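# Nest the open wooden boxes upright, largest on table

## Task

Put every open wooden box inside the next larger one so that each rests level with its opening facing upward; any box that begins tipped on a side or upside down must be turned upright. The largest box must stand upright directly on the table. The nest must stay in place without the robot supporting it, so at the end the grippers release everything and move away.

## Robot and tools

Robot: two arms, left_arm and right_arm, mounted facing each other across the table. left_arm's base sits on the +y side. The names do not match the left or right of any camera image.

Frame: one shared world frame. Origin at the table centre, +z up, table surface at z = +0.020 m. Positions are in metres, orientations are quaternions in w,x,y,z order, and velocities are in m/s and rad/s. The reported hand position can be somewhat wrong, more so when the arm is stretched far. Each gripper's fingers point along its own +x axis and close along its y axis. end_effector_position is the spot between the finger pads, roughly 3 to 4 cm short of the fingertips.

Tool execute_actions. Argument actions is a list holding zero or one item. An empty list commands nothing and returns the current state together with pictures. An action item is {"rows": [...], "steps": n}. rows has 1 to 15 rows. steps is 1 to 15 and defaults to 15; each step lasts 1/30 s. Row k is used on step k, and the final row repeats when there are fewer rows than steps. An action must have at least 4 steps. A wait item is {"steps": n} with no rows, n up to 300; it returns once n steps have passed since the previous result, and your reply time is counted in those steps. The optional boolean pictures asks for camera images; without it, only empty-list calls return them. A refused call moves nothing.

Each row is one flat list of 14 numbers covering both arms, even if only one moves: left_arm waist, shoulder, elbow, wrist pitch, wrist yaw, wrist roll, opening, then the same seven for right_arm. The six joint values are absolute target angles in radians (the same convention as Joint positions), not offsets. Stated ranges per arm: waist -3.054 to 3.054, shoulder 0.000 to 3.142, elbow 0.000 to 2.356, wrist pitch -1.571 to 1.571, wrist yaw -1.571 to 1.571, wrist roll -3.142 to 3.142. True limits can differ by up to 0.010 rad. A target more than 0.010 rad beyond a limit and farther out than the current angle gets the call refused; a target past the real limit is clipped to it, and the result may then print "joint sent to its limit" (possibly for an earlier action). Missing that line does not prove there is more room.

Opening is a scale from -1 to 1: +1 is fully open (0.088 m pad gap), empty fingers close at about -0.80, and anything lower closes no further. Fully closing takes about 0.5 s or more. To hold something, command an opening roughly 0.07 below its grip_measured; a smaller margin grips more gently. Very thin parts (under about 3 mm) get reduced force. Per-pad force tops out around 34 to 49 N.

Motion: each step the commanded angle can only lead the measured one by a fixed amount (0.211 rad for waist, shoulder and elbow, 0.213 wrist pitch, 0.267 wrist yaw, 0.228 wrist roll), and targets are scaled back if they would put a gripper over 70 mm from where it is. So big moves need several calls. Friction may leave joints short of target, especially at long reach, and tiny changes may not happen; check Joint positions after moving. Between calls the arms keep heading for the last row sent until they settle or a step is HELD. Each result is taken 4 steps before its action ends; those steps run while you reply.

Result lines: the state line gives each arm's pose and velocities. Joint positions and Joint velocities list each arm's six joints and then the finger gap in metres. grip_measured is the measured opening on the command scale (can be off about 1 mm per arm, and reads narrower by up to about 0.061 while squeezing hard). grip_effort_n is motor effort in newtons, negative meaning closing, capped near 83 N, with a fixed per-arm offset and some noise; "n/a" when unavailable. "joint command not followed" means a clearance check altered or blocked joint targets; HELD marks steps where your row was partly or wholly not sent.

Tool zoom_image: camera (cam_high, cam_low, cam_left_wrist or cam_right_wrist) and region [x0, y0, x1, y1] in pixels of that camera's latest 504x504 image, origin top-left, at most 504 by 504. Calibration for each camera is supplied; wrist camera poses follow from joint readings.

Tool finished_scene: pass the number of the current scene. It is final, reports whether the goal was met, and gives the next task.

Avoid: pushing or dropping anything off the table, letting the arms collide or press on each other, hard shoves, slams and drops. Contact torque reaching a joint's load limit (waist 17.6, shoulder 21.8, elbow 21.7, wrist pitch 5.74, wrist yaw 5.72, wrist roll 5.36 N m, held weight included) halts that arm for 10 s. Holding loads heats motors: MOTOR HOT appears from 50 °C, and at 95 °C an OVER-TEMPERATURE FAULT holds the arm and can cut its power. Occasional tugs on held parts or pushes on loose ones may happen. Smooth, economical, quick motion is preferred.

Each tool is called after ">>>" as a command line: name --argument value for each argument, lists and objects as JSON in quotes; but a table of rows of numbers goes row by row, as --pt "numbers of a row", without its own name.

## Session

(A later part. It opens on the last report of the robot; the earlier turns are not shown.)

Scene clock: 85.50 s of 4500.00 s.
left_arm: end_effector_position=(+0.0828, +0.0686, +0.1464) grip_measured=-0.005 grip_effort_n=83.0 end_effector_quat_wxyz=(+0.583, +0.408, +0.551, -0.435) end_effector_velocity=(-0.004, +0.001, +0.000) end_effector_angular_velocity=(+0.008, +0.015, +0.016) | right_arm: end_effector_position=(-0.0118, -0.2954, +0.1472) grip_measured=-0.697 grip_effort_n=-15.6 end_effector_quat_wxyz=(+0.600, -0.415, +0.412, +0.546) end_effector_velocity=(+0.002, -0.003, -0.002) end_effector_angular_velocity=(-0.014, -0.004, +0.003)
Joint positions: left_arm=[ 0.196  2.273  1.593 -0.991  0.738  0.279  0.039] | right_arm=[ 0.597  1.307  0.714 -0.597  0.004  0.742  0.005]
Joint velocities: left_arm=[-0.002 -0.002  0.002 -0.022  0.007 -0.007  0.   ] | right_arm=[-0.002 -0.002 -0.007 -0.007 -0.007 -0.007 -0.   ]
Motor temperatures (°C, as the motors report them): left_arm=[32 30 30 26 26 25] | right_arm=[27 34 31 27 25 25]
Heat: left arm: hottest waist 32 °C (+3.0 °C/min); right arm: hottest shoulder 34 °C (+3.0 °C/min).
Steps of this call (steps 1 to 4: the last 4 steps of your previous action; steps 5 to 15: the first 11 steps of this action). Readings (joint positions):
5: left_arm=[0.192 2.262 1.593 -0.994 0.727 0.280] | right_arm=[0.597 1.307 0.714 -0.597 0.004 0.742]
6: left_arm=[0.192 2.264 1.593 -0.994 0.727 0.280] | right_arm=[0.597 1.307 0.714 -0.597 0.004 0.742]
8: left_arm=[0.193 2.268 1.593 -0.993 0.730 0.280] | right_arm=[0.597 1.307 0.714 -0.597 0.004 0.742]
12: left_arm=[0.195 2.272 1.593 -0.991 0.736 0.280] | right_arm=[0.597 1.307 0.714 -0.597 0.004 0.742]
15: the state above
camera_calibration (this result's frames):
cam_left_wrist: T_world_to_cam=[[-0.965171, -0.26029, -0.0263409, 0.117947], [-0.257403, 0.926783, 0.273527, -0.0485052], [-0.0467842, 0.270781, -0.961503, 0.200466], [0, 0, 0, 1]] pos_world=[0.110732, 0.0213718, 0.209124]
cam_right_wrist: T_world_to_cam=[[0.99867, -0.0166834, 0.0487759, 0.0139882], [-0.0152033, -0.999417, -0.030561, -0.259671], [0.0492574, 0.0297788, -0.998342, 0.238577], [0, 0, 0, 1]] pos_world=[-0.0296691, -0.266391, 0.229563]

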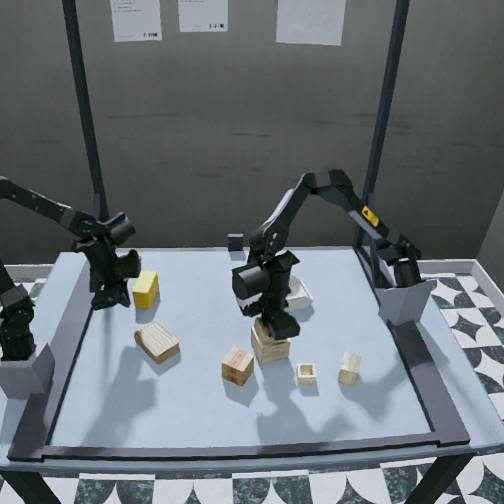

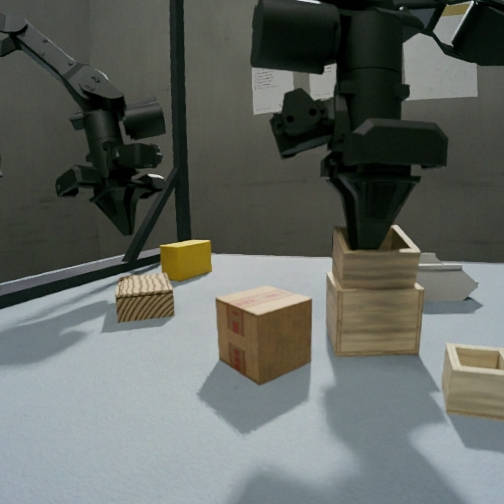

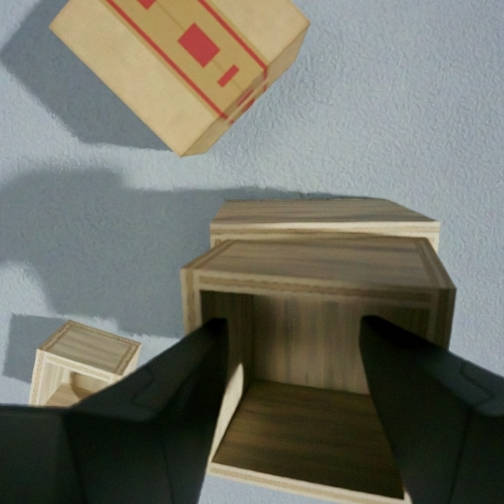

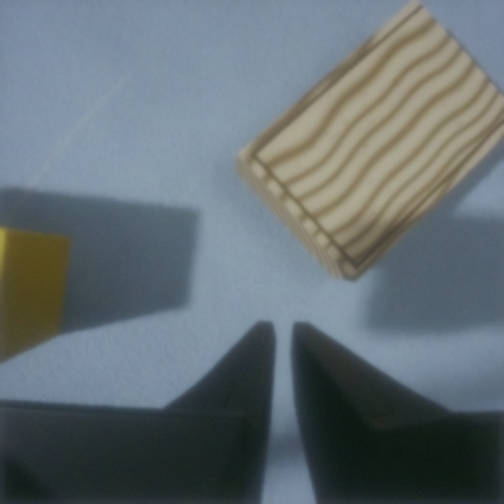

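>>> execute_actions --actions '[{"rows":[[0.24,2.19,1.59,-1.06,0.72,0.28,0.2,0.6,1.3,0.7,-0.6,0.0,0.74,-0.7]]}]'

>>> execute_actions --actions '[{"rows":[[0.12,2.08,1.62,-1.13,0.72,0.28,0.2,0.6,1.3,0.7,-0.6,0.0,0.74,-0.7]]}]'

>>> execute_actions --actions '[{"rows":[[-0.02,2.20,1.70,-1.06,0.72,0.28,0.2,0.6,1.3,0.7,-0.6,0.0,0.74,-0.7]]}]' --pictures true

Scene clock: 86.03 s of 4500.00 s.
left_arm: end_effector_position=(+0.0758, +0.0732, +0.1739) grip_measured=+0.043 grip_effort_n=83.0 end_effector_quat_wxyz=(+0.598, +0.400, +0.548, -0.426) end_effector_velocity=(-0.008, +0.003, +0.032) end_effector_angular_velocity=(-0.035, -0.026, +0.024) | right_arm: end_effector_position=(-0.0118, -0.2954, +0.1472) grip_measured=-0.697 grip_effort_n=-16.0 end_effector_quat_wxyz=(+0.600, -0.415, +0.412, +0.546) end_effector_velocity=(-0.000, -0.001, +0.001) end_effector_angular_velocity=(-0.006, +0.002, +0.005)
Joint positions: left_arm=[ 0.231  2.208  1.591 -1.053  0.723  0.277  0.041] | right_arm=[ 0.597  1.307  0.714 -0.597  0.004  0.742  0.005]
Joint velocities: left_arm=[ 0.042 -0.076 -0.002 -0.051 -0.007 -0.007 -0.   ] | right_arm=[-0.002 -0.002  0.002 -0.007 -0.007 -0.007  0.   ]
Motor temperatures (°C, as the motors report them): left_arm=[32 30 30 26 26 25] | right_arm=[27 34 31 27 25 25]
Heat: left arm: hottest waist 32 °C (+3.0 °C/min); right arm: hottest shoulder 34 °C (+3.0 °C/min).
Steps of this call (steps 1 to 4: the last 4 steps of your previous action; step 5: the robot went on to your last target; steps 6 to 16: the first 11 steps of this action). Readings (joint positions):
6: left_arm=[0.197 2.266 1.593 -0.992 0.739 0.279] | right_arm=[0.597 1.307 0.714 -0.597 0.004 0.742]
7: left_arm=[0.200 2.259 1.593 -0.999 0.732 0.277] | right_arm=[0.597 1.307 0.714 -0.597 0.004 0.742]
9: left_arm=[0.207 2.248 1.592 -1.024 0.724 0.277] | right_arm=[0.597 1.307 0.714 -0.597 0.004 0.742]
13: left_arm=[0.223 2.222 1.591 -1.046 0.723 0.277] | right_arm=[0.597 1.307 0.714 -0.597 0.004 0.742]
16: the state above

Scene clock: 86.53 s of 4500.00 s.
left_arm: end_effector_position=(+0.0077, +0.0536, +0.1800) grip_measured=+0.043 grip_effort_n=83.0 end_effector_quat_wxyz=(+0.563, +0.446, +0.523, -0.458) end_effector_velocity=(+0.004, +0.010, +0.011) end_effector_angular_velocity=(+0.004, +0.014, +0.050) | right_arm: end_effector_position=(-0.0118, -0.2954, +0.1472) grip_measured=-0.697 grip_effort_n=-15.6 end_effector_quat_wxyz=(+0.600, -0.415, +0.412, +0.546) end_effector_velocity=(-0.001, -0.003, -0.001) end_effector_angular_velocity=(-0.020, +0.005, +0.021)
Joint positions: left_arm=[ 0.112  2.087  1.617 -1.124  0.722  0.277  0.041] | right_arm=[ 0.597  1.307  0.714 -0.597  0.004  0.742  0.005]
Joint velocities: left_arm=[ 0.037 -0.007 -0.002 -0.051  0.007  0.007 -0.   ] | right_arm=[-0.002 -0.002 -0.002 -0.007 -0.022 -0.022  0.   ]
Motor temperatures (°C, as the motors report them): left_arm=[32 30 30 26 26 25] | right_arm=[27 34 31 27 25 25]
Heat: left arm: hottest waist 32 °C (+3.0 °C/min); right arm: hottest shoulder 34 °C (+3.0 °C/min).
Steps of this call (steps 1 to 4: the last 4 steps of your previous action; steps 5 to 15: the first 11 steps of this action). Readings (joint positions):
5: left_arm=[0.231 2.199 1.592 -1.061 0.721 0.277] | right_arm=[0.597 1.307 0.714 -0.597 0.004 0.742]
6: left_arm=[0.221 2.188 1.592 -1.078 0.715 0.277] | right_arm=[0.597 1.307 0.714 -0.597 0.004 0.742]
8: left_arm=[0.182 2.157 1.593 -1.103 0.714 0.277] | right_arm=[0.597 1.307 0.714 -0.597 0.004 0.742]
12: left_arm=[0.117 2.098 1.614 -1.118 0.722 0.277] | right_arm=[0.597 1.307 0.714 -0.597 0.004 0.742]
15: the state above

Scene clock: 87.03 s of 4500.00 s.
left_arm: end_effector_position=(-0.0126, +0.0327, +0.1242) grip_measured=+0.043 grip_effort_n=83.0 end_effector_quat_wxyz=(+0.510, +0.493, +0.519, -0.476) end_effector_velocity=(+0.009, -0.021, +0.014) end_effector_angular_velocity=(-0.076, -0.018, -0.041) | right_arm: end_effector_position=(-0.0118, -0.2954, +0.1472) grip_measured=-0.697 grip_effort_n=-16.5 end_effector_quat_wxyz=(+0.600, -0.415, +0.412, +0.546) end_effector_velocity=(+0.002, -0.001, -0.000) end_effector_angular_velocity=(-0.002, -0.012, +0.006)
Joint positions: left_arm=[-0.031  2.189  1.683 -1.066  0.719  0.277  0.041] | right_arm=[ 0.597  1.307  0.714 -0.597  0.004  0.742  0.005]
Joint velocities: left_arm=[ 0.027  0.012  0.056  0.037  0.007  0.007 -0.   ] | right_arm=[ 0.002 -0.002 -0.002 -0.007  0.007 -0.007 -0.   ]
Motor temperatures (°C, as the motors report them): left_arm=[32 30 30 26 26 25] | right_arm=[27 34 31 27 25 25]
Heat: left arm: hottest waist 32 °C (+3.0 °C/min); right arm: hottest shoulder 34 °C (+3.0 °C/min).
Steps of this call (steps 1 to 4: the last 4 steps of your previous action; steps 5 to 15: the first 11 steps of this action). Readings (joint positions):
5: left_arm=[0.114 2.093 1.623 -1.127 0.720 0.277] | right_arm=[0.597 1.307 0.714 -0.597 0.004 0.742]
6: left_arm=[0.101 2.106 1.639 -1.115 0.719 0.277] | right_arm=[0.597 1.307 0.714 -0.597 0.004 0.742]
8: left_arm=[0.054 2.139 1.671 -1.078 0.719 0.277] | right_arm=[0.597 1.307 0.714 -0.597 0.004 0.742]
12: left_arm=[-0.022 2.180 1.679 -1.071 0.719 0.277] | right_arm=[0.597 1.307 0.714 -0.597 0.004 0.742]
15: the state above
camera_calibration (this result's frames):
cam_left_wrist: T_world_to_cam=[[-0.99894, -0.0291341, -0.0356294, 0.00911836], [-0.0398654, 0.934587, 0.353494, -0.0411983], [0.023, 0.35454, -0.934758, 0.179222], [0, 0, 0, 1]] pos_world=[0.00334419, -0.0247725, 0.182418]
cam_right_wrist: T_world_to_cam=[[0.99867, -0.0166834, 0.0487759, 0.0139882], [-0.0152033, -0.999417, -0.030561, -0.259671], [0.0492574, 0.0297788, -0.998342, 0.238577], [0, 0, 0, 1]] pos_world=[-0.0296691, -0.266391, 0.229563]

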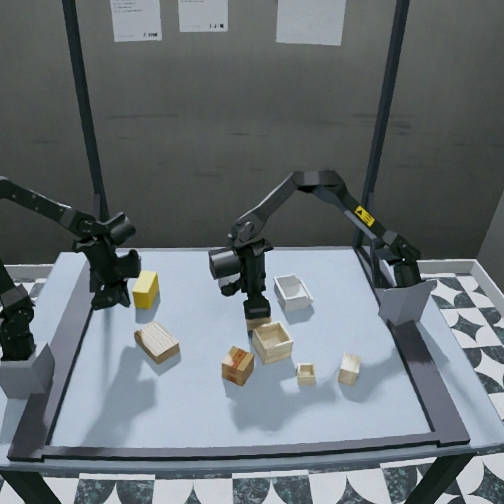

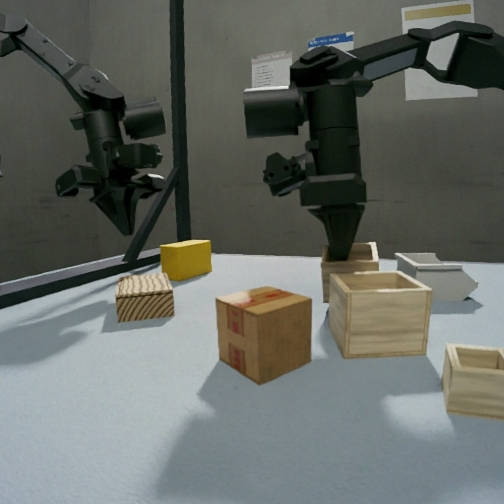

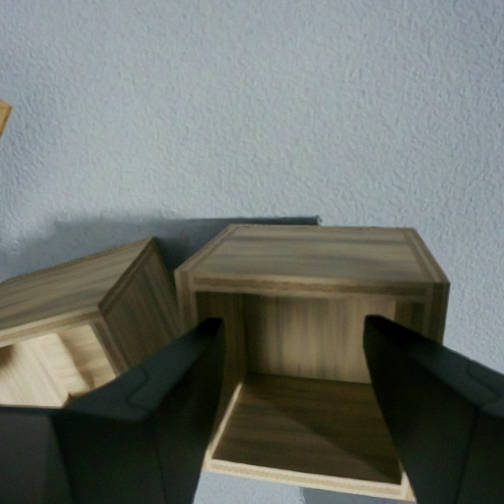

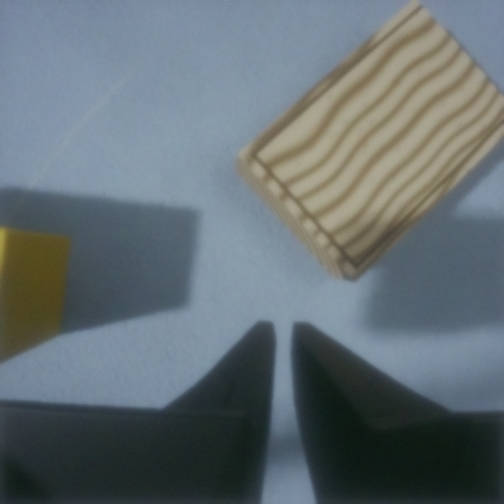

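>>> execute_actions --actions '[{"rows":[[-0.07,2.22,1.70,-0.98,0.72,0.28,0.2,0.6,1.3,0.7,-0.6,0.0,0.74,-0.7]]}]'

>>> execute_actions --actions '[{"rows":[[-0.07,2.22,1.70,-0.98,0.72,0.28,-0.7,0.6,1.3,0.7,-0.6,0.0,0.74,-0.7]]}]' --pictures true

Scene clock: 87.53 s of 4500.00 s.
left_arm: end_effector_position=(-0.0190, +0.0184, +0.1077) grip_measured=+0.043 grip_effort_n=83.0 end_effector_quat_wxyz=(+0.498, +0.508, +0.493, -0.501) end_effector_velocity=(+0.008, -0.008, -0.001) end_effector_angular_velocity=(-0.036, -0.033, -0.028) | right_arm: end_effector_position=(-0.0118, -0.2954, +0.1472) grip_measured=-0.697 grip_effort_n=-15.6 end_effector_quat_wxyz=(+0.600, -0.415, +0.412, +0.546) end_effector_velocity=(-0.001, +0.003, +0.002) end_effector_angular_velocity=(+0.013, -0.005, +0.020)
Joint positions: left_arm=[-0.075  2.209  1.694 -0.987  0.719  0.277  0.041] | right_arm=[ 0.597  1.307  0.714 -0.597  0.004  0.742  0.005]
Joint velocities: left_arm=[ 0.002  0.002 -0.007  0.066 -0.022 -0.007 -0.   ] | right_arm=[-0.002 -0.002  0.002  0.007  0.007 -0.022 -0.   ]
Motor temperatures (°C, as the motors report them): left_arm=[32 30 30 26 26 25] | right_arm=[27 34 31 27 25 25]
Heat: left arm: hottest waist 32 °C (+3.0 °C/min); right arm: hottest shoulder 34 °C (+3.0 °C/min).
Steps of this call (steps 1 to 4: the last 4 steps of your previous action; steps 5 to 15: the first 11 steps of this action). Readings (joint positions):
5: left_arm=[-0.025 2.190 1.692 -1.056 0.719 0.277] | right_arm=[0.597 1.307 0.714 -0.597 0.004 0.742]
6: left_arm=[-0.028 2.193 1.692 -1.037 0.719 0.277] | right_arm=[0.597 1.307 0.714 -0.597 0.004 0.742]
8: left_arm=[-0.043 2.200 1.694 -1.009 0.719 0.277] | right_arm=[0.597 1.307 0.714 -0.597 0.004 0.742]
12: left_arm=[-0.071 2.209 1.694 -0.992 0.719 0.277] | right_arm=[0.597 1.307 0.714 -0.597 0.004 0.742]
15: the state above

Scene clock: 88.03 s of 4500.00 s.
left_arm: end_effector_position=(-0.0183, +0.0175, +0.1079) grip_measured=-0.646 grip_effort_n=-18.8 end_effector_quat_wxyz=(+0.499, +0.508, +0.491, -0.503) end_effector_velocity=(+0.001, -0.005, +0.002) end_effector_angular_velocity=(-0.016, -0.027, -0.001) | right_arm: end_effector_position=(-0.0118, -0.2954, +0.1472) grip_measured=-0.697 grip_effort_n=-15.6 end_effector_quat_wxyz=(+0.600, -0.415, +0.412, +0.546) end_effector_velocity=(+0.001, +0.002, +0.001) end_effector_angular_velocity=(+0.011, -0.003, +0.005)
Joint positions: left_arm=[-0.074  2.21   1.694 -0.982  0.719  0.277  0.007] | right_arm=[ 0.597  1.307  0.714 -0.597  0.004  0.742  0.005]
Joint velocities: left_arm=[-0.002 -0.007  0.002  0.022 -0.022 -0.022 -0.02 ] | right_arm=[-0.002 -0.002 -0.002  0.007  0.007 -0.007 -0.   ]
Motor temperatures (°C, as the motors report them): left_arm=[32 30 30 26 26 25] | right_arm=[27 34 31 27 25 25]
Heat: left arm: hottest waist 32 °C (+3.0 °C/min); right arm: hottest shoulder 34 °C (+3.0 °C/min).
Steps of this call (steps 1 to 4: the last 4 steps of your previous action; steps 5 to 15: the first 11 steps of this action). Readings (joint positions):
5: left_arm=[-0.075 2.210 1.694 -0.983 0.719 0.277] | right_arm=[0.597 1.307 0.714 -0.597 0.004 0.742]
6: left_arm=[-0.074 2.210 1.694 -0.983 0.719 0.277] | right_arm=[0.597 1.307 0.714 -0.597 0.004 0.742]
8: left_arm=[-0.074 2.210 1.694 -0.982 0.719 0.277] | right_arm=[0.597 1.307 0.714 -0.597 0.004 0.742]
12: left_arm=[-0.074 2.210 1.694 -0.982 0.719 0.277] | right_arm=[0.597 1.307 0.714 -0.597 0.004 0.742]
15: the state above
camera_calibration (this result's frames):
cam_left_wrist: T_world_to_cam=[[-0.997785, 0.0519502, -0.0415528, 0.00161259], [0.0354957, 0.944039, 0.327919, -0.0174705], [0.0562629, 0.325718, -0.943791, 0.171644], [0, 0, 0, 1]] pos_world=[-0.00742807, -0.0394986, 0.167792]
cam_right_wrist: T_world_to_cam=[[0.99867, -0.0166834, 0.0487759, 0.0139882], [-0.0152033, -0.999417, -0.030561, -0.259671], [0.0492574, 0.0297788, -0.998342, 0.238577], [0, 0, 0, 1]] pos_world=[-0.0296691, -0.266391, 0.229563]

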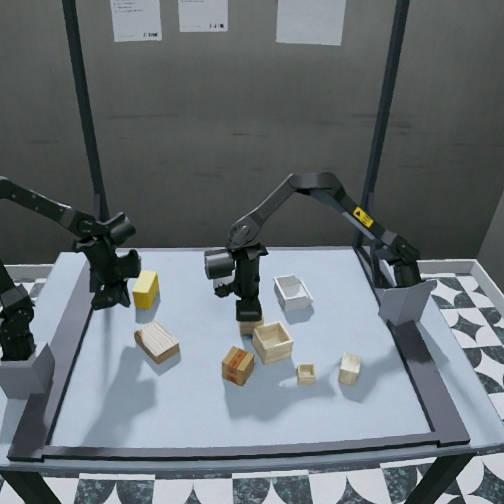

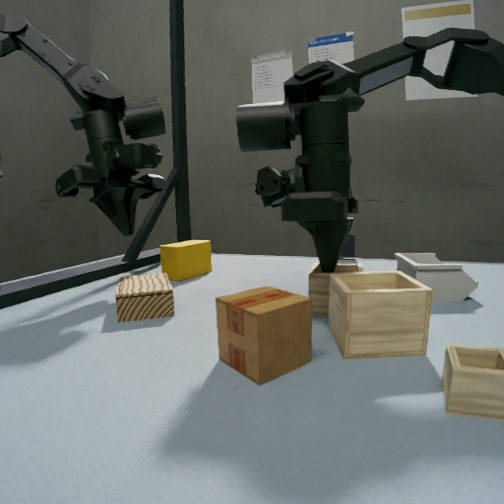

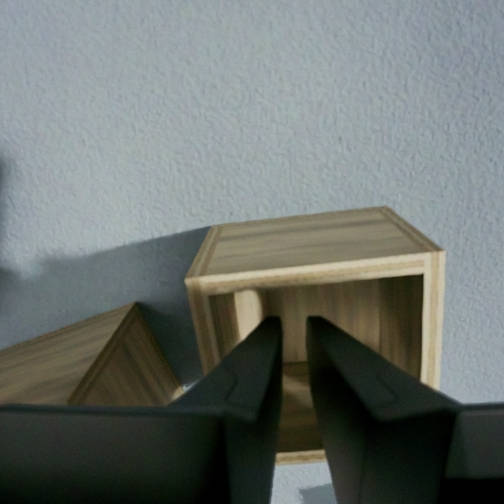

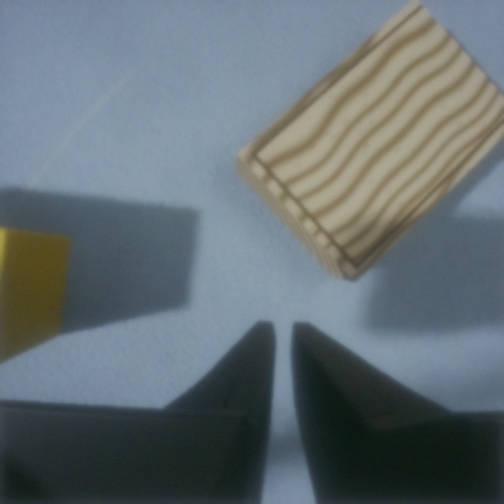

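>>> execute_actions --actions '[{"rows":[[-0.08,2.225,1.70,-0.97,0.72,0.28,-0.7,0.6,1.3,0.7,-0.6,0.0,0.74,-0.7],[-0.08,2.225,1.70,-0.97,0.72,0.28,-0.7,0.6,1.3,0.7,-0.6,0.0,0.74,-0.7],[-0.08,2.225,1.70,-0.97,0.72,0.28,-0.7,0.6,1.3,0.7,-0.6,0.0,0.74,-0.7],[-0.08,2.225,1.70,-0.97,0.72,0.28,0.2,0.6,1.3,0.7,-0.6,0.0,0.74,-0.7]]}]'

>>> execute_actions --actions '[{"rows":[[0.0,2.12,1.66,-1.08,0.72,0.28,0.2,0.6,1.3,0.7,-0.6,0.0,0.74,-0.7]]}]'

>>> execute_actions --actions '[{"rows":[[0.20,2.13,1.60,-1.10,0.72,0.5,0.2,0.6,1.3,0.7,-0.6,0.0,0.74,-0.7]]}]'

>>> execute_actions --actions '[{"steps":8}]' --pictures true

Scene clock: 88.77 s of 4500.00 s.
left_arm: end_effector_position=(-0.0194, +0.0164, +0.1049) grip_measured=+0.060 grip_effort_n=33.3 end_effector_quat_wxyz=(+0.496, +0.510, +0.489, -0.505) end_effector_velocity=(-0.003, -0.000, -0.003) end_effector_angular_velocity=(+0.004, -0.006, -0.007) | right_arm: end_effector_position=(-0.0118, -0.2954, +0.1472) grip_measured=-0.697 grip_effort_n=-16.0 end_effector_quat_wxyz=(+0.600, -0.415, +0.412, +0.546) end_effector_velocity=(+0.002, -0.001, -0.000) end_effector_angular_velocity=(-0.009, -0.001, -0.000)
Joint positions: left_arm=[-0.081  2.213  1.694 -0.972  0.719  0.277  0.042] | right_arm=[ 0.597  1.307  0.714 -0.597  0.004  0.742  0.005]
Joint velocities: left_arm=[-0.012 -0.002 -0.002  0.007 -0.007 -0.007  0.061] | right_arm=[-0.007 -0.002 -0.002 -0.007 -0.007 -0.007 -0.   ]
Motor temperatures (°C, as the motors report them): left_arm=[33 30 30 26 26 25] | right_arm=[27 34 31 27 25 25]
Heat: left arm: hottest waist 33 °C (+4.0 °C/min); right arm: hottest shoulder 34 °C (+3.0 °C/min).
Steps of this call (steps 1 to 4: the last 4 steps of your previous action; steps 5 to 11: the robot went on to your last target; steps 12 to 22: the first 11 steps of this action). Readings (joint positions):
12: left_arm=[-0.074 2.210 1.694 -0.981 0.719 0.277] | right_arm=[0.597 1.307 0.714 -0.597 0.004 0.742]
13: left_arm=[-0.074 2.210 1.694 -0.979 0.719 0.277] | right_arm=[0.597 1.307 0.714 -0.597 0.004 0.742]
15: left_arm=[-0.076 2.211 1.694 -0.975 0.719 0.277] | right_arm=[0.597 1.307 0.714 -0.597 0.004 0.742]
19: left_arm=[-0.079 2.213 1.694 -0.973 0.719 0.277] | right_arm=[0.597 1.307 0.714 -0.597 0.004 0.742]
22: the state above

Scene clock: 89.27 s of 4500.00 s.
left_arm: end_effector_position=(-0.0155, +0.0313, +0.1458) grip_measured=+0.109 grip_effort_n=83.0 end_effector_quat_wxyz=(+0.524, +0.486, +0.504, -0.485) end_effector_velocity=(-0.016, +0.011, +0.003) end_effector_angular_velocity=(+0.035, +0.006, +0.031) | right_arm: end_effector_position=(-0.0118, -0.2954, +0.1472) grip_measured=-0.697 grip_effort_n=-16.0 end_effector_quat_wxyz=(+0.600, -0.415, +0.412, +0.546) end_effector_velocity=(+0.001, -0.002, +0.001) end_effector_angular_velocity=(-0.006, +0.002, +0.005)
Joint positions: left_arm=[-0.002  2.135  1.67  -1.072  0.719  0.278  0.044] | right_arm=[ 0.597  1.307  0.714 -0.597  0.004  0.742  0.005]
Joint velocities: left_arm=[-0.017 -0.042 -0.022 -0.051 -0.007 -0.022 -0.   ] | right_arm=[-0.002 -0.007 -0.002 -0.007 -0.007 -0.007 -0.   ]
Motor temperatures (°C, as the motors report them): left_arm=[33 30 30 26 26 25] | right_arm=[27 34 31 27 25 25]
Heat: left arm: hottest waist 33 °C (+4.0 °C/min); right arm: hottest shoulder 34 °C (+3.0 °C/min).
Steps of this call (steps 1 to 4: the last 4 steps of your previous action; steps 5 to 15: the first 11 steps of this action). Readings (joint positions):
5: left_arm=[-0.080 2.210 1.694 -0.977 0.719 0.278] | right_arm=[0.597 1.307 0.714 -0.597 0.004 0.742]
6: left_arm=[-0.073 2.203 1.689 -1.000 0.719 0.278] | right_arm=[0.597 1.307 0.714 -0.597 0.004 0.742]
8: left_arm=[-0.049 2.181 1.674 -1.042 0.719 0.278] | right_arm=[0.597 1.307 0.714 -0.597 0.004 0.742]
12: left_arm=[-0.007 2.146 1.671 -1.064 0.719 0.278] | right_arm=[0.597 1.307 0.714 -0.597 0.004 0.742]
15: the state above

Scene clock: 89.77 s of 4500.00 s.
left_arm: end_effector_position=(+0.0484, +0.0630, +0.1908) grip_measured=+0.109 grip_effort_n=83.0 end_effector_quat_wxyz=(+0.549, +0.474, +0.481, -0.493) end_effector_velocity=(-0.010, +0.003, -0.014) end_effector_angular_velocity=(+0.056, -0.008, -0.124) | right_arm: end_effector_position=(-0.0118, -0.2954, +0.1472) grip_measured=-0.697 grip_effort_n=-15.6 end_effector_quat_wxyz=(+0.600, -0.415, +0.412, +0.546) end_effector_velocity=(-0.003, -0.001, -0.000) end_effector_angular_velocity=(-0.008, +0.018, +0.011)
Joint positions: left_arm=[ 0.204  2.133  1.609 -1.096  0.719  0.483  0.044] | right_arm=[ 0.597  1.307  0.714 -0.597  0.004  0.742  0.005]
Joint velocities: left_arm=[-0.042 -0.002 -0.017 -0.007 -0.022  0.11  -0.   ] | right_arm=[-0.002 -0.002 -0.002  0.007 -0.022 -0.007 -0.   ]
Motor temperatures (°C, as the motors report them): left_arm=[33 30 30 26 26 25] | right_arm=[27 34 31 27 25 25]
Heat: left arm: hottest waist 33 °C (+4.0 °C/min); right arm: hottest shoulder 34 °C (+3.0 °C/min).
Steps of this call (steps 1 to 4: the last 4 steps of your previous action; steps 5 to 15: the first 11 steps of this action). Readings (joint positions):
5: left_arm=[0.001 2.134 1.661 -1.077 0.722 0.300] | right_arm=[0.597 1.307 0.714 -0.597 0.004 0.742]
6: left_arm=[0.016 2.134 1.651 -1.082 0.725 0.343] | right_arm=[0.597 1.307 0.714 -0.597 0.004 0.742]
8: left_arm=[0.075 2.133 1.634 -1.090 0.727 0.403] | right_arm=[0.597 1.307 0.714 -0.597 0.004 0.742]
12: left_arm=[0.187 2.133 1.611 -1.096 0.719 0.465] | right_arm=[0.597 1.307 0.714 -0.597 0.004 0.742]
15: the state above

Scene clock: 90.03 s of 4500.00 s.
left_arm: end_effector_position=(+0.0452, +0.0636, +0.1870) grip_measured=+0.109 grip_effort_n=83.0 end_effector_quat_wxyz=(+0.541, +0.480, +0.481, -0.495) end_effector_velocity=(-0.002, +0.004, -0.001) end_effector_angular_velocity=(+0.019, +0.003, +0.006) | right_arm: end_effector_position=(-0.0118, -0.2954, +0.1472) grip_measured=-0.697 grip_effort_n=-15.1 end_effector_quat_wxyz=(+0.600, -0.415, +0.412, +0.546) end_effector_velocity=(+0.004, -0.002, +0.001) end_effector_angular_velocity=(-0.008, -0.018, -0.001)
Joint positions: left_arm=[ 0.194  2.133  1.605 -1.098  0.719  0.495  0.044] | right_arm=[ 0.597  1.307  0.714 -0.597  0.004  0.742  0.005]
Joint velocities: left_arm=[-0.002 -0.002 -0.002 -0.022 -0.007  0.007 -0.   ] | right_arm=[-0.002 -0.002  0.002 -0.022  0.007 -0.007 -0.   ]
Motor temperatures (°C, as the motors report them): left_arm=[33 30 30 25 26 25] | right_arm=[27 34 31 27 25 25]
Heat: left arm: hottest waist 33 °C (+4.1 °C/min); right arm: hottest shoulder 34 °C (+3.0 °C/min).
Kept back: nothing.
Steps of this call (steps 1 to 4: the last 4 steps of your previous action; steps 5 to 8: the robot went on to your last target). Readings (joint positions):
1: left_arm=[0.202 2.133 1.609 -1.097 0.719 0.486] | right_arm=[0.597 1.307 0.714 -0.597 0.004 0.742]
2: left_arm=[0.200 2.133 1.607 -1.098 0.719 0.489] | right_arm=[0.597 1.307 0.714 -0.597 0.004 0.742]
4: left_arm=[0.195 2.133 1.606 -1.098 0.719 0.492] | right_arm=[0.597 1.307 0.714 -0.597 0.004 0.742]
8: the state above
camera_calibration (this result's frames):
cam_left_wrist: T_world_to_cam=[[-0.997103, -0.0196349, -0.0734801, 0.0762977], [-0.0379771, 0.965579, 0.257323, -0.0740347], [0.0658983, 0.259368, -0.963528, 0.235177], [0, 0, 0, 1]] pos_world=[0.0577673, 0.011987, 0.251257]
cam_right_wrist: T_world_to_cam=[[0.99867, -0.0166834, 0.0487759, 0.0139882], [-0.0152033, -0.999417, -0.030561, -0.259671], [0.0492574, 0.0297788, -0.998342, 0.238577], [0, 0, 0, 1]] pos_world=[-0.0296691, -0.266391, 0.229563]

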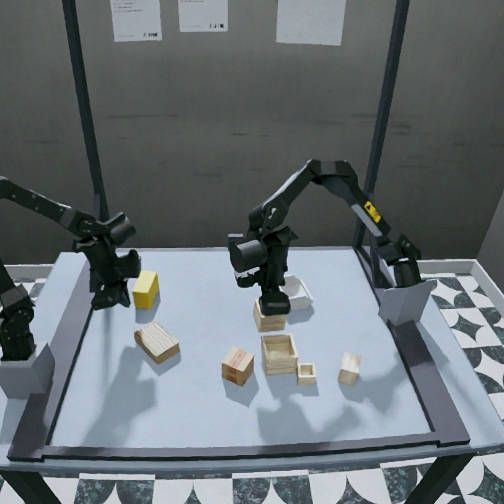

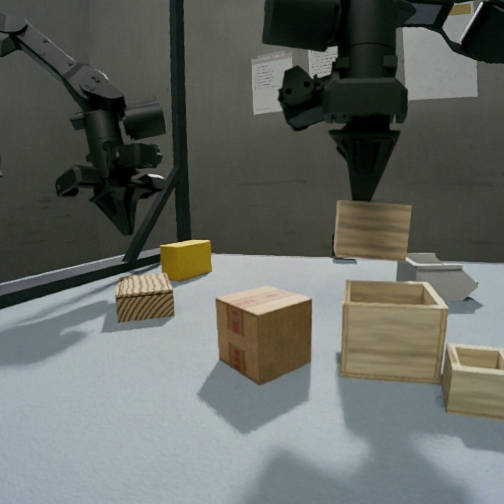

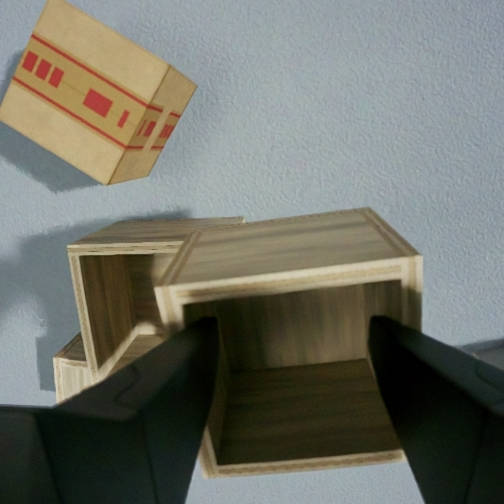

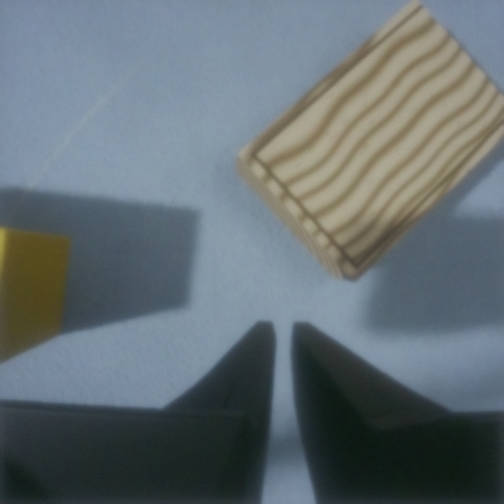

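>>> execute_actions --actions '[{"rows":[[0.30,2.23,1.59,-1.07,0.72,0.55,0.2,0.6,1.3,0.7,-0.6,0.0,0.74,-0.7]]}]'

>>> execute_actions --actions '[{"steps":8}]' --pictures true

>>> zoom_image --camera "cam_high" --region '[230,290,330,390]'

Scene clock: 90.63 s of 4500.00 s.
left_arm: end_effector_position=(+0.0962, +0.0865, +0.1879) grip_measured=+0.109 grip_effort_n=83.0 end_effector_quat_wxyz=(+0.563, +0.453, +0.498, -0.479) end_effector_velocity=(-0.005, -0.001, -0.009) end_effector_angular_velocity=(+0.024, -0.000, -0.040) | right_arm: end_effector_position=(-0.0118, -0.2954, +0.1472) grip_measured=-0.697 grip_effort_n=-16.0 end_effector_quat_wxyz=(+0.600, -0.415, +0.412, +0.546) end_effector_velocity=(+0.003, -0.004, -0.001) end_effector_angular_velocity=(-0.020, -0.005, -0.013)
Joint positions: left_arm=[ 0.3    2.222  1.591 -1.074  0.719  0.544  0.044] | right_arm=[ 0.597  1.307  0.714 -0.597  0.004  0.742  0.005]
Joint velocities: left_arm=[-0.027  0.002 -0.007  0.007 -0.007  0.022  0.   ] | right_arm=[-0.002 -0.002 -0.002 -0.022 -0.007  0.007  0.   ]
Motor temperatures (°C, as the motors report them): left_arm=[33 30 30 25 26 25] | right_arm=[27 34 31 27 25 25]
Heat: left arm: hottest waist 33 °C (+4.0 °C/min); right arm: hottest shoulder 34 °C (+3.0 °C/min).
Steps of this call (steps 1 to 7: the robot went on to your last target; steps 8 to 18: the first 11 steps of this action). Readings (joint positions):
8: left_arm=[0.196 2.139 1.604 -1.098 0.720 0.503] | right_arm=[0.597 1.307 0.714 -0.597 0.004 0.742]
9: left_arm=[0.205 2.148 1.604 -1.093 0.724 0.515] | right_arm=[0.597 1.307 0.714 -0.597 0.004 0.742]
11: left_arm=[0.239 2.173 1.604 -1.081 0.725 0.528] | right_arm=[0.597 1.307 0.714 -0.597 0.004 0.742]
15: left_arm=[0.295 2.217 1.592 -1.077 0.719 0.540] | right_arm=[0.597 1.307 0.714 -0.597 0.004 0.742]
18: the state above

Scene clock: 90.90 s of 4500.00 s.
left_arm: end_effector_position=(+0.0955, +0.0859, +0.1866) grip_measured=+0.109 grip_effort_n=83.0 end_effector_quat_wxyz=(+0.561, +0.455, +0.497, -0.481) end_effector_velocity=(-0.002, -0.002, +0.001) end_effector_angular_velocity=(-0.010, +0.001, -0.003) | right_arm: end_effector_position=(-0.0118, -0.2954, +0.1472) grip_measured=-0.697 grip_effort_n=-15.1 end_effector_quat_wxyz=(+0.600, -0.415, +0.412, +0.546) end_effector_velocity=(+0.001, -0.002, -0.000) end_effector_angular_velocity=(-0.009, +0.003, -0.010)
Joint positions: left_arm=[ 0.296  2.223  1.591 -1.072  0.719  0.547  0.044] | right_arm=[ 0.597  1.307  0.714 -0.597  0.004  0.742  0.005]
Joint velocities: left_arm=[-0.002 -0.007 -0.002  0.007  0.007 -0.007 -0.   ] | right_arm=[-0.002 -0.002 -0.002 -0.007 -0.007  0.007 -0.   ]
Motor temperatures (°C, as the motors report them): left_arm=[33 30 30 25 26 25] | right_arm=[27 34 31 27 25 25]
Heat: left arm: hottest waist 33 °C (+4.0 °C/min); right arm: hottest shoulder 34 °C (+3.0 °C/min).
Kept back: nothing.
Steps of this call (steps 1 to 4: the last 4 steps of your previous action; steps 5 to 8: the robot went on to your last target). Readings (joint positions):
1: left_arm=[0.299 2.222 1.591 -1.073 0.719 0.545] | right_arm=[0.597 1.307 0.714 -0.597 0.004 0.742]
2: left_arm=[0.298 2.222 1.591 -1.072 0.719 0.546] | right_arm=[0.597 1.307 0.714 -0.597 0.004 0.742]
4: left_arm=[0.296 2.222 1.591 -1.072 0.719 0.546] | right_arm=[0.597 1.307 0.714 -0.597 0.004 0.742]
8: the state above
camera_calibration (this result's frames):
cam_left_wrist: T_world_to_cam=[[-0.993354, -0.0961206, -0.0633136, 0.131177], [-0.108747, 0.963992, 0.24268, -0.0839381], [0.0377072, 0.247953, -0.968038, 0.230209], [0, 0, 0, 1]] pos_world=[0.112496, 0.0364436, 0.251526]
cam_right_wrist: T_world_to_cam=[[0.99867, -0.0166834, 0.0487759, 0.0139882], [-0.0152033, -0.999417, -0.030561, -0.259671], [0.0492574, 0.0297788, -0.998342, 0.238577], [0, 0, 0, 1]] pos_world=[-0.0296691, -0.266391, 0.229563]

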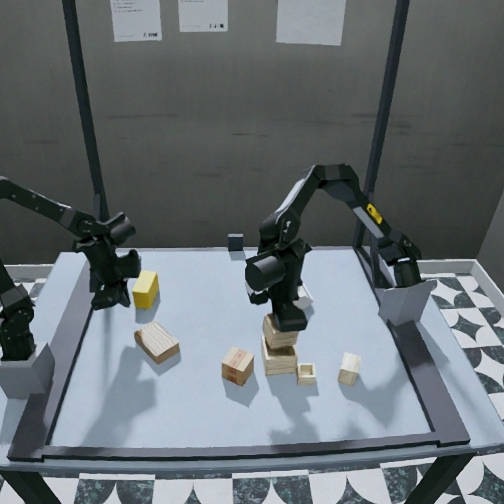

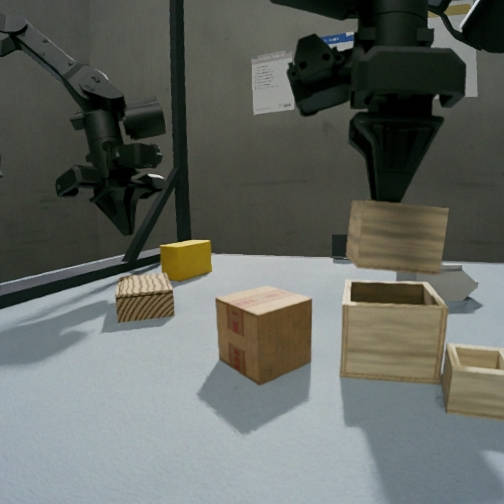

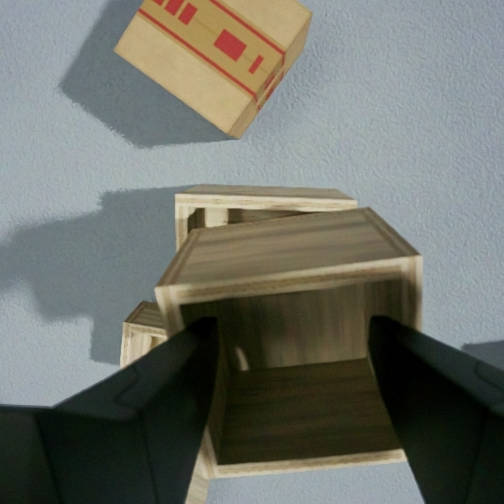

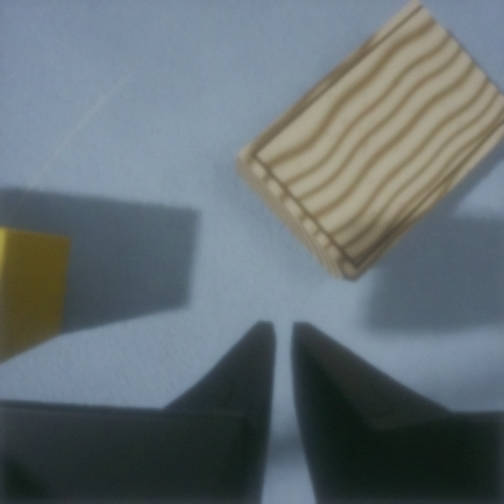

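Region (230, 290, 330, 390) of cam_high's 504x504 image, scaled by 5.040, with more detail than that image has.

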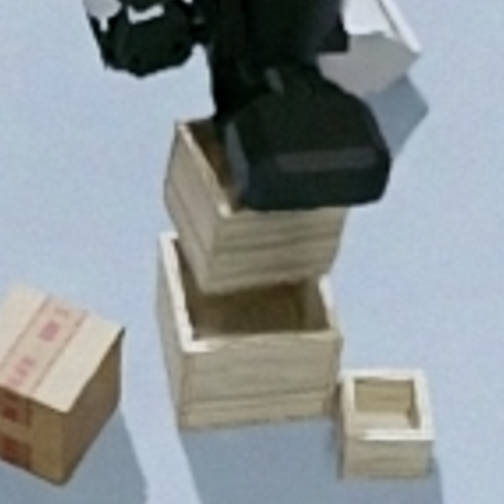

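>>> execute_actions --actions '[{"rows":[[0.29,2.26,1.59,-1.04,0.72,0.67,0.2,0.6,1.3,0.7,-0.6,0.0,0.74,-0.7]]}]'

>>> execute_actions --actions '[{"steps":6}]' --pictures true

>>> zoom_image --camera "cam_high" --region '[230,290,330,390]'

Scene clock: 91.47 s of 4500.00 s.
left_arm: end_effector_position=(+0.1017, +0.0849, +0.1770) grip_measured=+0.109 grip_effort_n=83.0 end_effector_quat_wxyz=(+0.531, +0.488, +0.469, -0.509) end_effector_velocity=(+0.002, +0.002, -0.001) end_effector_angular_velocity=(+0.016, -0.022, -0.052) | right_arm: end_effector_position=(-0.0118, -0.2954, +0.1472) grip_measured=-0.697 grip_effort_n=-16.0 end_effector_quat_wxyz=(+0.600, -0.415, +0.412, +0.546) end_effector_velocity=(+0.003, -0.004, -0.001) end_effector_angular_velocity=(-0.021, -0.010, +0.001)
Joint positions: left_arm=[ 0.288  2.251  1.591 -1.044  0.719  0.66   0.044] | right_arm=[ 0.597  1.307  0.714 -0.597  0.004  0.742  0.005]
Joint velocities: left_arm=[-0.002 -0.002 -0.007  0.007 -0.022  0.051 -0.   ] | right_arm=[-0.002 -0.002 -0.002 -0.022 -0.007 -0.007 -0.   ]
Motor temperatures (°C, as the motors report them): left_arm=[33 30 30 25 26 25] | right_arm=[27 33 31 27 25 25]
Heat: left arm: hottest waist 33 °C (+4.0 °C/min); right arm: hottest shoulder 33 °C (+2.0 °C/min).
Steps of this call (steps 1 to 6: the robot went on to your last target; steps 7 to 17: the first 11 steps of this action). Readings (joint positions):
7: left_arm=[0.296 2.224 1.591 -1.070 0.719 0.560] | right_arm=[0.597 1.307 0.714 -0.597 0.004 0.742]
8: left_arm=[0.296 2.227 1.591 -1.063 0.719 0.588] | right_arm=[0.597 1.307 0.714 -0.597 0.004 0.742]
10: left_arm=[0.294 2.235 1.591 -1.052 0.719 0.622] | right_arm=[0.597 1.307 0.714 -0.597 0.004 0.742]
14: left_arm=[0.289 2.249 1.591 -1.046 0.719 0.652] | right_arm=[0.597 1.307 0.714 -0.597 0.004 0.742]
17: the state above

Scene clock: 91.67 s of 4500.00 s.
left_arm: end_effector_position=(+0.1019, +0.0847, +0.1770) grip_measured=+0.109 grip_effort_n=83.0 end_effector_quat_wxyz=(+0.530, +0.490, +0.467, -0.511) end_effector_velocity=(-0.002, +0.001, -0.002) end_effector_angular_velocity=(+0.014, -0.002, -0.022) | right_arm: end_effector_position=(-0.0118, -0.2954, +0.1472) grip_measured=-0.697 grip_effort_n=-15.6 end_effector_quat_wxyz=(+0.600, -0.415, +0.412, +0.546) end_effector_velocity=(+0.000, -0.003, -0.001) end_effector_angular_velocity=(-0.012, -0.006, +0.023)
Joint positions: left_arm=[ 0.288  2.251  1.591 -1.042  0.719  0.666  0.044] | right_arm=[ 0.597  1.307  0.714 -0.597  0.004  0.742  0.005]
Joint velocities: left_arm=[-0.007 -0.002 -0.002 -0.007 -0.007  0.022 -0.   ] | right_arm=[ 0.002 -0.002 -0.002 -0.007 -0.007 -0.022 -0.   ]
Motor temperatures (°C, as the motors report them): left_arm=[33 30 30 25 26 25] | right_arm=[27 33 31 27 25 25]
Heat: left arm: hottest waist 33 °C (+4.0 °C/min); right arm: hottest shoulder 33 °C (+2.0 °C/min).
Kept back: nothing.
Steps of this call (steps 1 to 4: the last 4 steps of your previous action; steps 5 to 6: the robot went on to your last target). Readings (joint positions):
1: left_arm=[0.288 2.251 1.591 -1.043 0.719 0.662] | right_arm=[0.597 1.307 0.714 -0.597 0.004 0.742]
2: left_arm=[0.288 2.251 1.591 -1.043 0.719 0.663] | right_arm=[0.597 1.307 0.714 -0.597 0.004 0.742]
4: left_arm=[0.288 2.251 1.591 -1.043 0.719 0.665] | right_arm=[0.597 1.307 0.714 -0.597 0.004 0.742]
6: the state above
camera_calibration (this result's frames):
cam_left_wrist: T_world_to_cam=[[-0.996884, 0.0299331, -0.0729793, 0.128254], [0.0107112, 0.968, 0.250721, -0.093709], [0.0781488, 0.249158, -0.965305, 0.21625], [0, 0, 0, 1]] pos_world=[0.111958, 0.0329909, 0.241602]
cam_right_wrist: T_world_to_cam=[[0.99867, -0.0166834, 0.0487759, 0.0139882], [-0.0152033, -0.999417, -0.030561, -0.259671], [0.0492574, 0.0297788, -0.998342, 0.238577], [0, 0, 0, 1]] pos_world=[-0.0296691, -0.266391, 0.229563]

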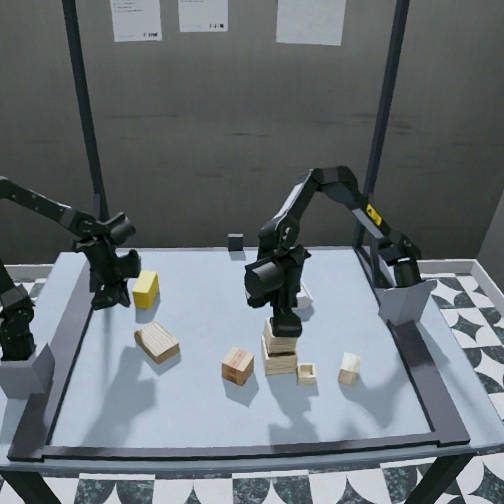

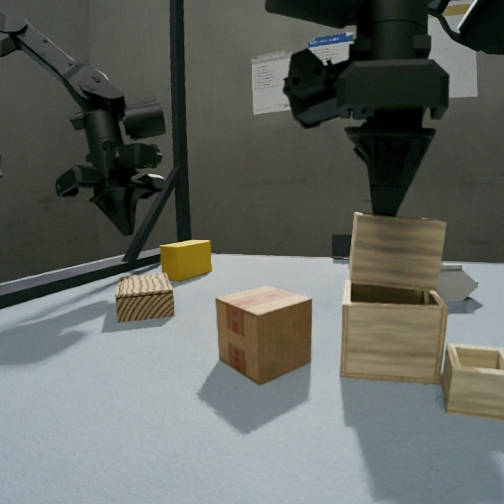

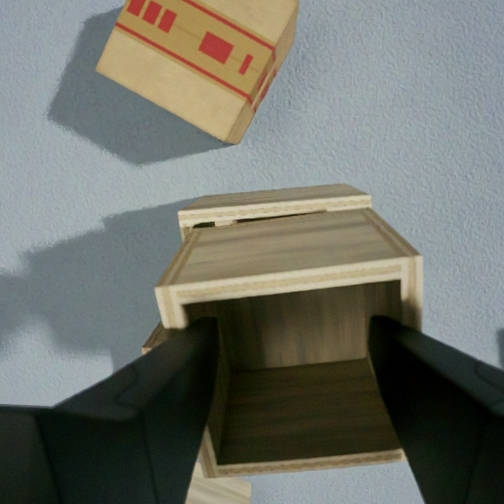

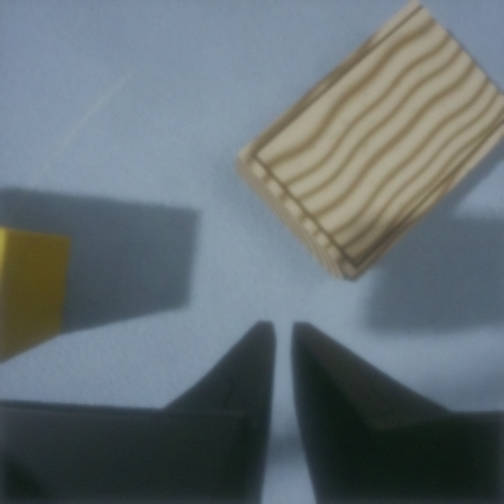

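Region (230, 290, 330, 390) of cam_high's 504x504 image, scaled by 5.040, with more detail than that image has.

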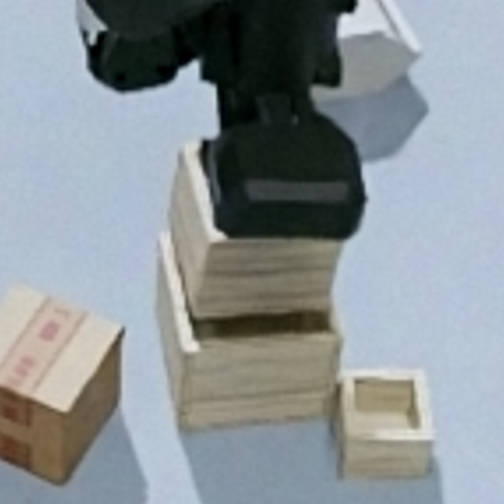

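>>> execute_actions --actions '[{"rows":[[0.27,2.30,1.70,-1.19,0.72,0.66,0.2,0.6,1.3,0.7,-0.6,0.0,0.74,-0.7]]}]'

>>> execute_actions --actions '[{"steps":6}]' --pictures true

>>> zoom_image --camera "cam_high" --region '[230,290,330,390]'

Scene clock: 92.30 s of 4500.00 s.
left_arm: end_effector_position=(+0.0894, +0.0807, +0.1786) grip_measured=+0.109 grip_effort_n=83.0 end_effector_quat_wxyz=(+0.514, +0.485, +0.503, -0.498) end_effector_velocity=(-0.004, +0.001, +0.003) end_effector_angular_velocity=(+0.026, +0.033, +0.031) | right_arm: end_effector_position=(-0.0118, -0.2954, +0.1472) grip_measured=-0.697 grip_effort_n=-16.0 end_effector_quat_wxyz=(+0.600, -0.415, +0.412, +0.546) end_effector_velocity=(+0.001, -0.002, -0.000) end_effector_angular_velocity=(-0.009, +0.003, -0.010)
Joint positions: left_arm=[ 0.267  2.287  1.686 -1.18   0.718  0.663  0.044] | right_arm=[ 0.597  1.307  0.714 -0.597  0.004  0.742  0.005]
Joint velocities: left_arm=[ 0.002  0.022  0.046 -0.081  0.007  0.007 -0.   ] | right_arm=[-0.002 -0.002 -0.002 -0.007 -0.007  0.007 -0.   ]
Motor temperatures (°C, as the motors report them): left_arm=[33 30 30 25 26 25] | right_arm=[27 33 31 27 25 25]
Heat: left arm: hottest waist 33 °C (+4.0 °C/min); right arm: hottest shoulder 33 °C (+2.0 °C/min).
Steps of this call (steps 1 to 8: the robot went on to your last target; steps 9 to 19: the first 11 steps of this action). Readings (joint positions):
9: left_arm=[0.288 2.254 1.599 -1.056 0.718 0.667] | right_arm=[0.597 1.307 0.714 -0.597 0.004 0.742]
10: left_arm=[0.286 2.263 1.620 -1.092 0.718 0.667] | right_arm=[0.597 1.307 0.714 -0.597 0.004 0.742]
12: left_arm=[0.279 2.276 1.650 -1.130 0.718 0.667] | right_arm=[0.597 1.307 0.714 -0.597 0.004 0.742]
16: left_arm=[0.268 2.284 1.678 -1.169 0.718 0.664] | right_arm=[0.597 1.307 0.714 -0.597 0.004 0.742]
19: the state above

Scene clock: 92.50 s of 4500.00 s.
left_arm: end_effector_position=(+0.0891, +0.0811, +0.1786) grip_measured=+0.109 grip_effort_n=83.0 end_effector_quat_wxyz=(+0.514, +0.484, +0.505, -0.496) end_effector_velocity=(+0.000, +0.004, -0.001) end_effector_angular_velocity=(+0.019, +0.007, +0.027) | right_arm: end_effector_position=(-0.0118, -0.2954, +0.1472) grip_measured=-0.697 grip_effort_n=-16.0 end_effector_quat_wxyz=(+0.600, -0.415, +0.412, +0.546) end_effector_velocity=(+0.002, -0.005, -0.001) end_effector_angular_velocity=(-0.023, -0.010, +0.005)
Joint positions: left_arm=[ 0.267  2.289  1.69  -1.187  0.718  0.663  0.044] | right_arm=[ 0.597  1.307  0.714 -0.597  0.004  0.742  0.005]
Joint velocities: left_arm=[ 0.002  0.007  0.002 -0.022 -0.007 -0.007 -0.   ] | right_arm=[ 0.002 -0.002 -0.002 -0.022 -0.007 -0.007 -0.   ]
Motor temperatures (°C, as the motors report them): left_arm=[33 30 30 25 26 25] | right_arm=[27 33 31 27 25 25]
Heat: left arm: hottest waist 33 °C (+4.0 °C/min); right arm: hottest shoulder 33 °C (+2.0 °C/min).
Kept back: nothing.
Steps of this call (steps 1 to 4: the last 4 steps of your previous action; steps 5 to 6: the robot went on to your last target). Readings (joint positions):
1: left_arm=[0.267 2.288 1.687 -1.182 0.718 0.663] | right_arm=[0.597 1.307 0.714 -0.597 0.004 0.742]
2: left_arm=[0.267 2.288 1.688 -1.183 0.718 0.663] | right_arm=[0.597 1.307 0.714 -0.597 0.004 0.742]
4: left_arm=[0.267 2.289 1.690 -1.186 0.718 0.663] | right_arm=[0.597 1.307 0.714 -0.597 0.004 0.742]
6: the state above
camera_calibration (this result's frames):
cam_left_wrist: T_world_to_cam=[[-0.99966, -0.00839627, -0.024692, 0.110436], [-0.0156392, 0.950641, 0.309899, -0.0972396], [0.0208713, 0.31018, -0.950449, 0.217171], [0, 0, 0, 1]] pos_world=[0.104345, 0.0260052, 0.239271]
cam_right_wrist: T_world_to_cam=[[0.99867, -0.0166834, 0.0487759, 0.0139882], [-0.0152033, -0.999417, -0.030561, -0.259671], [0.0492574, 0.0297788, -0.998342, 0.238577], [0, 0, 0, 1]] pos_world=[-0.0296691, -0.266391, 0.229563]

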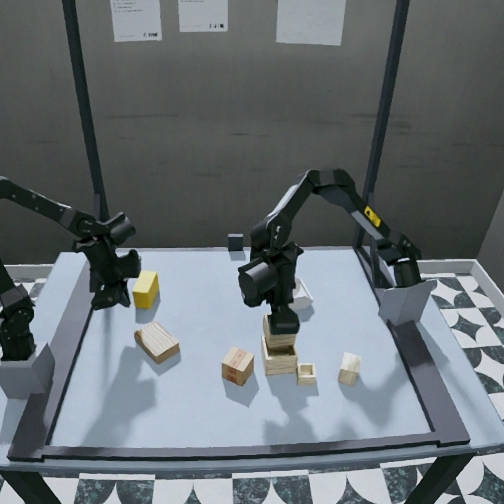

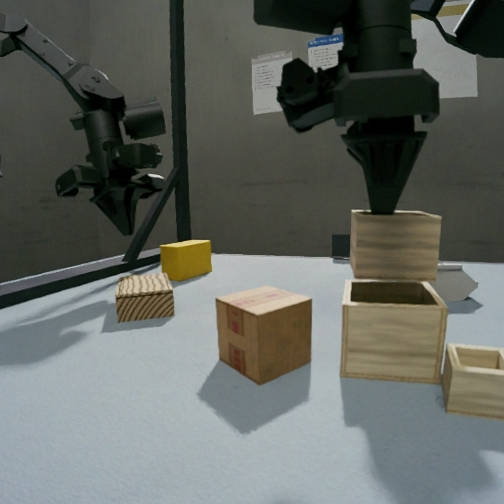

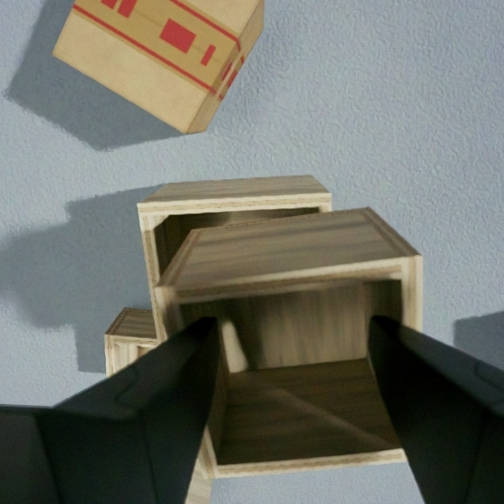

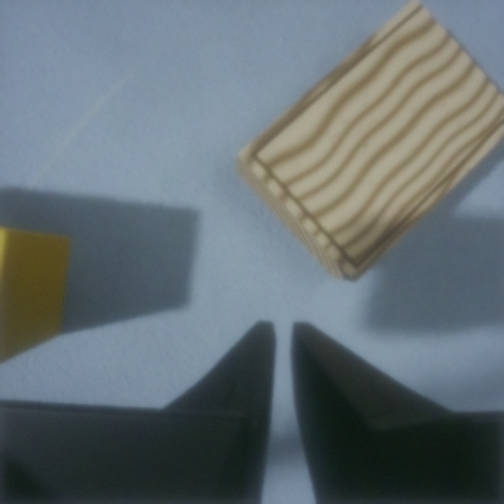

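Region (230, 290, 330, 390) of cam_high's 504x504 image, scaled by 5.040, with more detail than that image has.

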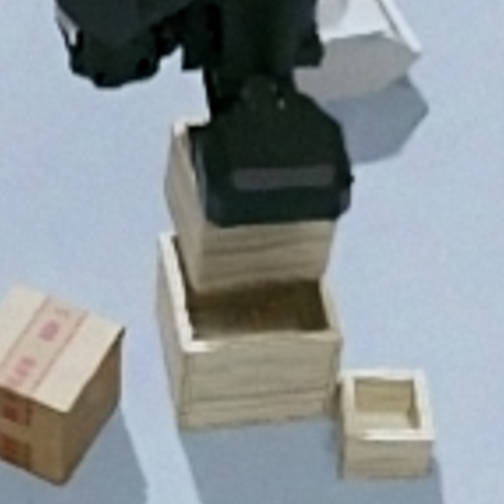

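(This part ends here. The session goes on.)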